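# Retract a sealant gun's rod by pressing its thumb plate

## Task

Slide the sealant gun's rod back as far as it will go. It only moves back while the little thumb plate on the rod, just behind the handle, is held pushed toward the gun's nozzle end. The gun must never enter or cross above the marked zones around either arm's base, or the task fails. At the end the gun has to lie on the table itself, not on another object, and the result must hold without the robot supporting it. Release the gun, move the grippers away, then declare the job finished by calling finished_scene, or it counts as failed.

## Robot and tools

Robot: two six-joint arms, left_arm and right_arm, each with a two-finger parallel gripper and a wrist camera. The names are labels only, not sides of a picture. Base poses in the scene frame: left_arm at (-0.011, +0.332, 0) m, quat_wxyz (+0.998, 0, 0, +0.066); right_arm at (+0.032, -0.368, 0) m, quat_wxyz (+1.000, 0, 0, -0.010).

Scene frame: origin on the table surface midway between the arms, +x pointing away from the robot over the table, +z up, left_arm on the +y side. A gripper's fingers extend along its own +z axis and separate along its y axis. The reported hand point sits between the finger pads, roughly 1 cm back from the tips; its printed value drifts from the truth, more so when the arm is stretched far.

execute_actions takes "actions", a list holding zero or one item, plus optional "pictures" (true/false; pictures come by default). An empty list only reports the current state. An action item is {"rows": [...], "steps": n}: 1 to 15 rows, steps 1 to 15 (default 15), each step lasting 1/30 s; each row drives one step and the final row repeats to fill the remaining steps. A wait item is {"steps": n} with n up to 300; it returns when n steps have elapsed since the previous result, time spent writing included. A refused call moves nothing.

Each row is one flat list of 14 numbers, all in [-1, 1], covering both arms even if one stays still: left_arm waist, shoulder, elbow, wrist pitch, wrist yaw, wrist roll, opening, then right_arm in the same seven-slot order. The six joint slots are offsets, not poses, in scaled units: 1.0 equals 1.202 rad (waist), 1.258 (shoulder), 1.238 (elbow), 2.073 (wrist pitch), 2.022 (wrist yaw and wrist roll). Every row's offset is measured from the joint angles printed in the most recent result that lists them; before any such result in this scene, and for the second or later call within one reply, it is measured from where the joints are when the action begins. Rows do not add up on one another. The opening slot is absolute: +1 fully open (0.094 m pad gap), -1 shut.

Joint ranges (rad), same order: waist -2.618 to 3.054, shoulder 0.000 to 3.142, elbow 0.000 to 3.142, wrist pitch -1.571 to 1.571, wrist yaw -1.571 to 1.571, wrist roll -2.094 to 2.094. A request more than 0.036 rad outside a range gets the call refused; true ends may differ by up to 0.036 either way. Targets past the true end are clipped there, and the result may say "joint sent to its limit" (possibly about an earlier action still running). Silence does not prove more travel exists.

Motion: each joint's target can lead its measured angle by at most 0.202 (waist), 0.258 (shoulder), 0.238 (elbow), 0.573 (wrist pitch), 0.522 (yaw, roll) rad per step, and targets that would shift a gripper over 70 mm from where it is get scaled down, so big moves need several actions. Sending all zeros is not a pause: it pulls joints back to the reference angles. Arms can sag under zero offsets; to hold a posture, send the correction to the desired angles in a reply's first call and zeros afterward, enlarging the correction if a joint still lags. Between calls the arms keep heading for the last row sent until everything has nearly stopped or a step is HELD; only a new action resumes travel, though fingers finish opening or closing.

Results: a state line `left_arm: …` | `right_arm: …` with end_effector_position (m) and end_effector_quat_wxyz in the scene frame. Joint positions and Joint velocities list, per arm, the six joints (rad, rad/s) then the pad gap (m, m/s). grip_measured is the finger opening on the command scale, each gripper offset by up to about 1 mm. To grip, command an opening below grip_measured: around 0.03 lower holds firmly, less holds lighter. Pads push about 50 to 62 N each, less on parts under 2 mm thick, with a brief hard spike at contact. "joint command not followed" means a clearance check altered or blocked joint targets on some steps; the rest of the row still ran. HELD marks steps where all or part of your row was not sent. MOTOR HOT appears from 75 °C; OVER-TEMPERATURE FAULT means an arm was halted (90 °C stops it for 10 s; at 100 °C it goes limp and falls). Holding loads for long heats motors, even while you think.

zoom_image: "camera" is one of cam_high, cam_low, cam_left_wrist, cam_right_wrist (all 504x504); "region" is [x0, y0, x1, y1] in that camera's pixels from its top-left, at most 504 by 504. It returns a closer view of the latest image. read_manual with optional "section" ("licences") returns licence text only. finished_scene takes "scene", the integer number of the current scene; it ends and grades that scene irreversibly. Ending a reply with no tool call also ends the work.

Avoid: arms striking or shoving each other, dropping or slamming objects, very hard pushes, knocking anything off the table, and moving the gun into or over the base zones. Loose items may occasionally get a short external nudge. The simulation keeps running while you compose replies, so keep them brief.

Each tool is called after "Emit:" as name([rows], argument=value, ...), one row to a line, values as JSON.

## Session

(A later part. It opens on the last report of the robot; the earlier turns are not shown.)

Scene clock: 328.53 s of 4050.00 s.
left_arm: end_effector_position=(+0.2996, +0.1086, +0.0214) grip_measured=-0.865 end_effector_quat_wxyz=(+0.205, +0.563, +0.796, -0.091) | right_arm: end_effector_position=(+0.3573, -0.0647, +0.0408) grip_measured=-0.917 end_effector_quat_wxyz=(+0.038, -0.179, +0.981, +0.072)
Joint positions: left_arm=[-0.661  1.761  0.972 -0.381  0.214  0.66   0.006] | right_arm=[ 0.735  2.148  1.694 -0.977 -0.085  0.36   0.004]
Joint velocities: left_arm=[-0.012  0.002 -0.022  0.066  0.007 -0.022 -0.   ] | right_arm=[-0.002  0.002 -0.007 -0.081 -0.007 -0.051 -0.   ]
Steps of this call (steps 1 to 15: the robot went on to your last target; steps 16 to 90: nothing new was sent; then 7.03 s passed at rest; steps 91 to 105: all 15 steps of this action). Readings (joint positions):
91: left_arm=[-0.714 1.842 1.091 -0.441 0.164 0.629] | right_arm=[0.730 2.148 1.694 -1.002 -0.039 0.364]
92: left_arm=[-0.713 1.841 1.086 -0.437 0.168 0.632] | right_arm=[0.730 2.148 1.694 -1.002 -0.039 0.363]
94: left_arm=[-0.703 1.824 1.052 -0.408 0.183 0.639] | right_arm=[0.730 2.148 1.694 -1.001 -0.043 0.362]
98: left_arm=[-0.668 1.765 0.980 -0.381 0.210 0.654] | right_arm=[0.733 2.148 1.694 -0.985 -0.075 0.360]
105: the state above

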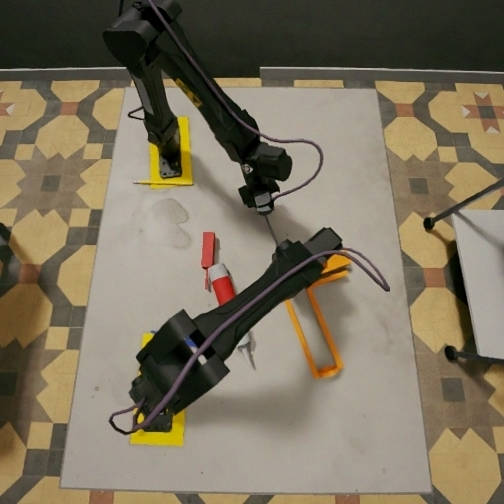

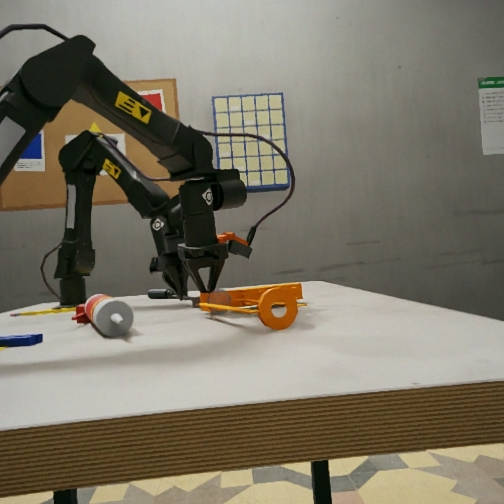

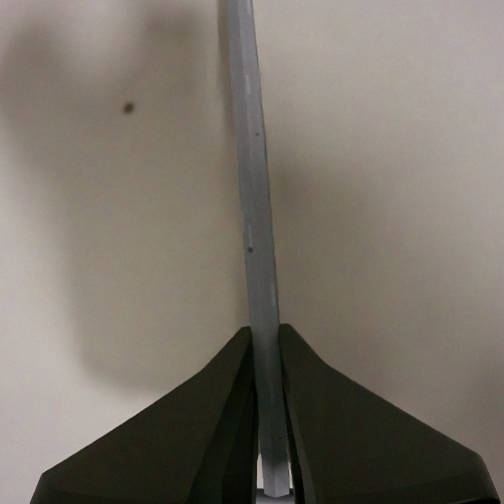

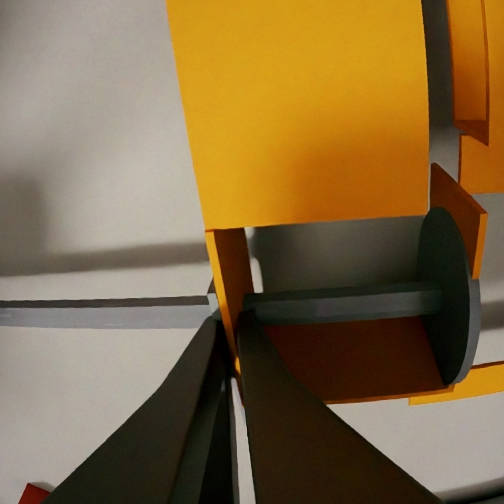

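Emit:
execute_actions([
  {"rows":[[0.015,-0.015,-0.03,-0.03,-0.02,0.005,-0.95,-0.04,0,0,-0.03,0.07,0,-0.97],[0.03,-0.03,-0.055,-0.03,-0.02,0.01,-0.95,-0.04,0,0,-0.03,0.07,0,-0.97],[0.045,-0.045,-0.08,-0.03,-0.02,0.015,-0.95,-0.04,0,0,-0.03,0.07,0,-0.97],[0.055,-0.06,-0.105,-0.03,-0.02,0.015,-0.95,-0.04,0,0,-0.03,0.07,0,-0.97],[0.07,-0.08,-0.125,-0.03,-0.02,0.015,-0.95,-0.04,0,0,-0.03,0.07,0,-0.97]],"steps":15},
])

Scene clock: 334.83 s of 4050.00 s.
left_arm: end_effector_position=(+0.2910, +0.1220, +0.0242) grip_measured=-0.865 end_effector_quat_wxyz=(+0.229, +0.557, +0.792, -0.104) | right_arm: end_effector_position=(+0.3509, -0.0526, +0.0420) grip_measured=-0.917 end_effector_quat_wxyz=(+0.035, -0.189, +0.977, +0.090)
Joint positions: left_arm=[-0.619  1.683  0.865 -0.31   0.259  0.68   0.006] | right_arm=[ 0.752  2.148  1.694 -0.962 -0.118  0.359  0.004]
Joint velocities: left_arm=[-0.002 -0.012 -0.007 -0.037  0.007  0.066 -0.   ] | right_arm=[ 0.002 -0.007  0.002 -0.022 -0.051  0.007 -0.   ]
Steps of this call (steps 1 to 15: the robot went on to your last target; steps 16 to 90: nothing new was sent; then 2.80 s passed at rest; steps 91 to 105: all 15 steps of this action). Readings (joint positions):
91: left_arm=[-0.661 1.761 0.972 -0.379 0.214 0.660] | right_arm=[0.735 2.148 1.694 -0.978 -0.083 0.360]
92: left_arm=[-0.660 1.759 0.968 -0.373 0.215 0.662] | right_arm=[0.735 2.148 1.694 -0.978 -0.080 0.360]
94: left_arm=[-0.653 1.741 0.938 -0.342 0.225 0.667] | right_arm=[0.735 2.148 1.694 -0.979 -0.084 0.359]
98: left_arm=[-0.625 1.686 0.872 -0.311 0.253 0.676] | right_arm=[0.748 2.148 1.694 -0.966 -0.116 0.359]
105: the state above

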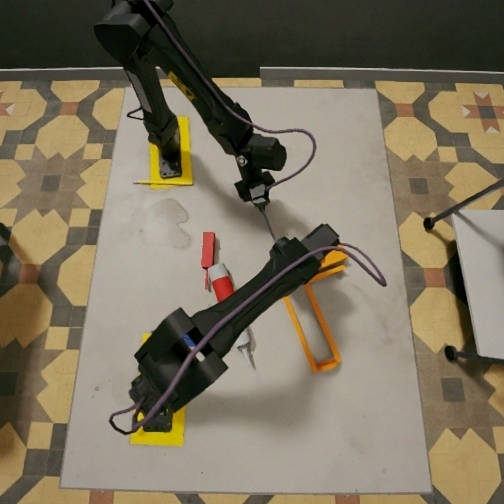

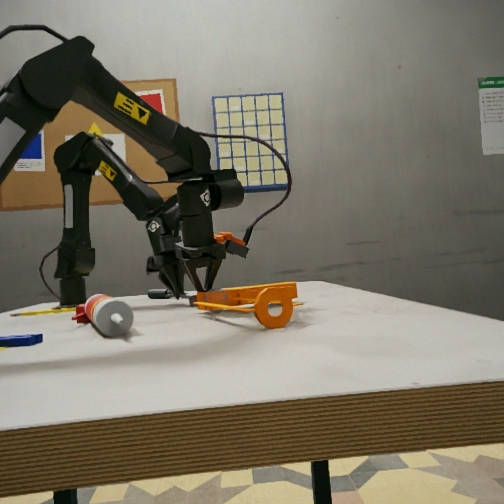

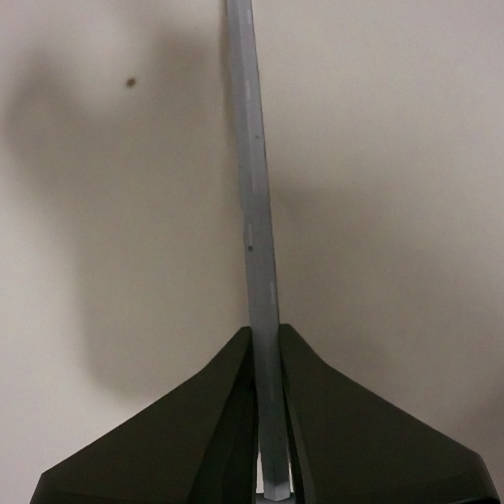

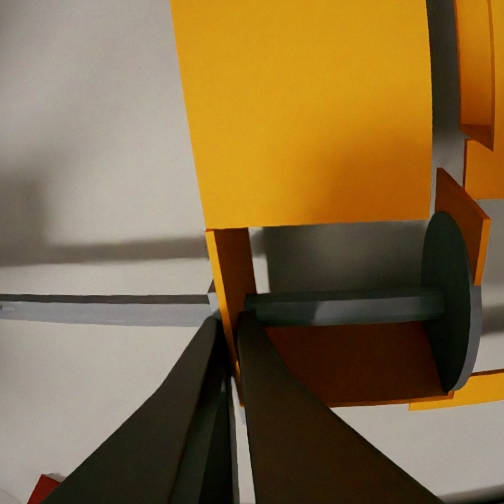

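Emit:
execute_actions([
  {"rows":[[-0.01,0.02,0.03,0,0,0,-0.95,0,0,0,0,0,0,-0.97],[-0.01,0.02,0.03,0,0,0,-0.95,0,0,0,0,0,0,-0.97],[-0.01,0.02,0.03,0,0,0,0.2,0,0,0,0,0,0,-0.6],[-0.01,0.02,0.03,0,0,0,0.2,0,0,0,0,0,0,-0.6],[-0.01,0.02,0.03,0,0,0,0.2,0,0,0,0,0,0,-0.6],[-0.01,0.02,0.03,0,0,0,0.2,0,0,0,0,0,0,-0.6],[-0.01,0.02,0.03,0,0,0,0.2,0,0,0,0,0,0,-0.6],[-0.01,0.02,0.1,0,0,0,0.2,0,0,0.08,0,0,0,-0.6],[-0.01,0.02,0.18,0,0,0,0.2,0,0,0.16,0,0,0,-0.6],[0,0,0.25,0,0,0,0.2,0,0,0.22,0,0,0,-0.6]],"steps":15},
])

Emit:
execute_actions([
  {"rows":[[0,-0.1,0.12,0,0,0,0.2,0,-0.1,0.1,0,0,0,-0.6],[0.1,-0.25,0.15,0,0,0,0.2,-0.1,-0.25,0.12,0,0,0,-0.6]],"steps":15},
])

Scene clock: 345.80 s of 4050.00 s.
left_arm: end_effector_position=(+0.3622, +0.0825, +0.1091) grip_measured=+0.197 end_effector_quat_wxyz=(+0.341, +0.552, +0.755, -0.089) | right_arm: end_effector_position=(+0.3983, -0.0067, +0.1164) grip_measured=-0.602 end_effector_quat_wxyz=(+0.138, -0.194, +0.959, +0.155)
Joint positions: left_arm=[-0.623  1.705  1.131 -0.316  0.258  0.68   0.056] | right_arm=[ 0.755  2.157  1.939 -0.953 -0.124  0.359  0.019]
Joint velocities: left_arm=[-0.007 -0.237  0.701  0.344 -0.037 -0.051  0.   ] | right_arm=[-0.007 -0.261  0.295  0.125 -0.022 -0.007  0.   ]
Steps of this call (steps 1 to 15: the robot went on to your last target; steps 16 to 90: nothing new was sent; then 7.47 s passed at rest; steps 91 to 105: all 15 steps of this action). Readings (joint positions):
91: left_arm=[-0.621 1.684 0.867 -0.306 0.261 0.680] | right_arm=[0.755 2.148 1.694 -0.959 -0.124 0.359]
92: left_arm=[-0.623 1.689 0.869 -0.306 0.261 0.680] | right_arm=[0.755 2.148 1.694 -0.959 -0.124 0.359]
94: left_arm=[-0.623 1.699 0.870 -0.306 0.261 0.680] | right_arm=[0.755 2.150 1.694 -0.957 -0.128 0.359]
98: left_arm=[-0.623 1.703 0.880 -0.314 0.260 0.680] | right_arm=[0.755 2.151 1.703 -0.963 -0.126 0.359]
105: the state above

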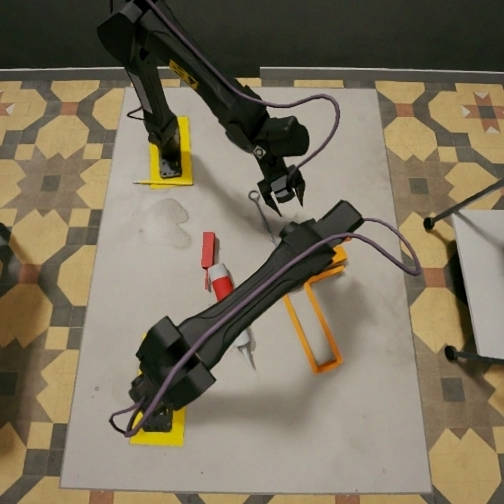

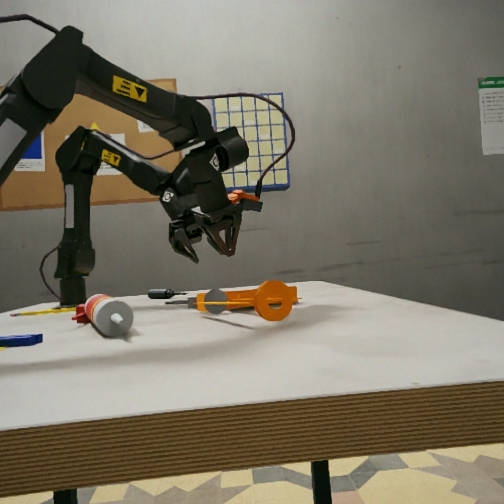

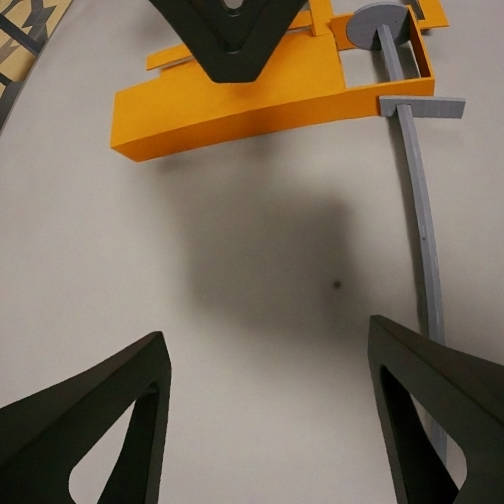

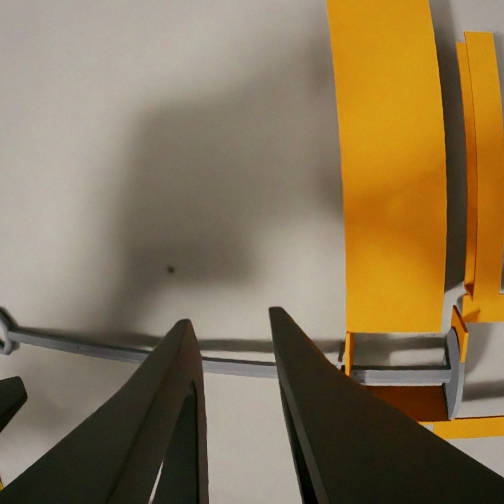

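Scene clock: 346.30 s of 4050.00 s.
left_arm: end_effector_position=(+0.3875, +0.1278, +0.3389) grip_measured=+0.197 end_effector_quat_wxyz=(+0.578, +0.472, +0.665, -0.017) | right_arm: end_effector_position=(+0.4285, -0.0613, +0.3317) grip_measured=-0.602 end_effector_quat_wxyz=(+0.347, -0.140, +0.894, +0.247)
Joint positions: left_arm=[-0.507  1.376  1.312 -0.285  0.258  0.68   0.056] | right_arm=[ 0.633  1.832  2.074 -0.939 -0.124  0.359  0.019]
Joint velocities: left_arm=[ 0.002  0.007 -0.007 -0.007 -0.051  0.022  0.001] | right_arm=[-0.012 -0.281  0.154  0.125  0.007  0.007 -0.001]
Steps of this call (steps 1 to 15: all 15 steps of this action). Readings (joint positions):
1: left_arm=[-0.623 1.693 1.155 -0.310 0.258 0.680] | right_arm=[0.755 2.144 1.952 -0.951 -0.124 0.359]
2: left_arm=[-0.620 1.675 1.172 -0.309 0.258 0.680] | right_arm=[0.752 2.130 1.960 -0.950 -0.124 0.359]
4: left_arm=[-0.601 1.616 1.192 -0.309 0.258 0.680] | right_arm=[0.741 2.085 1.965 -0.950 -0.125 0.359]
8: left_arm=[-0.544 1.486 1.241 -0.309 0.258 0.680] | right_arm=[0.697 1.979 1.993 -0.950 -0.125 0.359]
15: the state above

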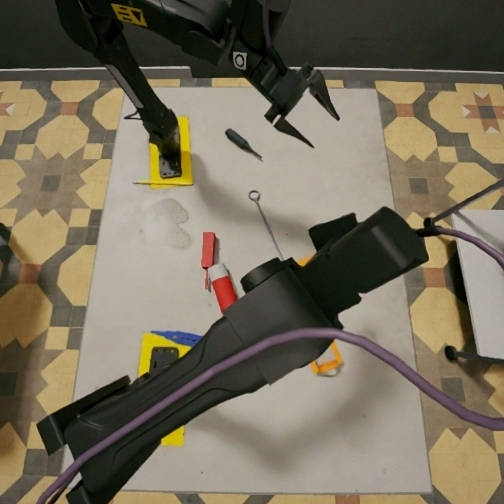

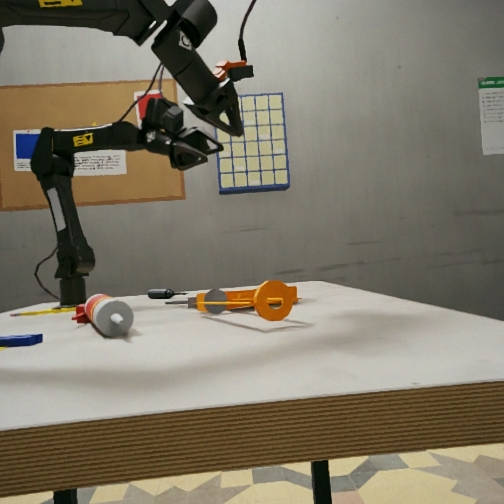

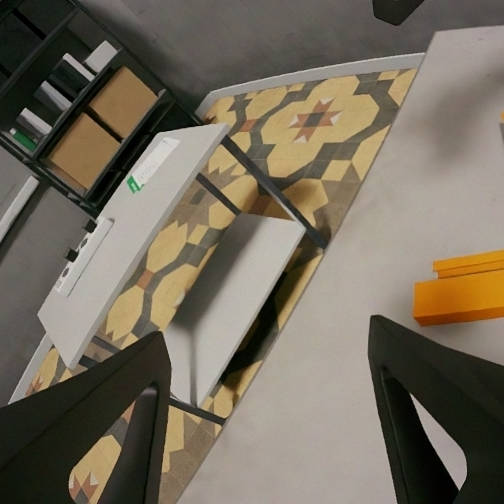

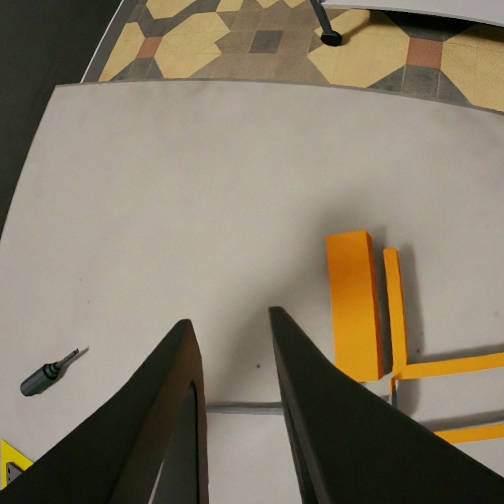

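I'm done: the rod is pulled back as far as it would go, both grippers have let go, and both arms are clear of the gun.

Emit:
finished_scene(scene=2)

The scene is finished: the task was done.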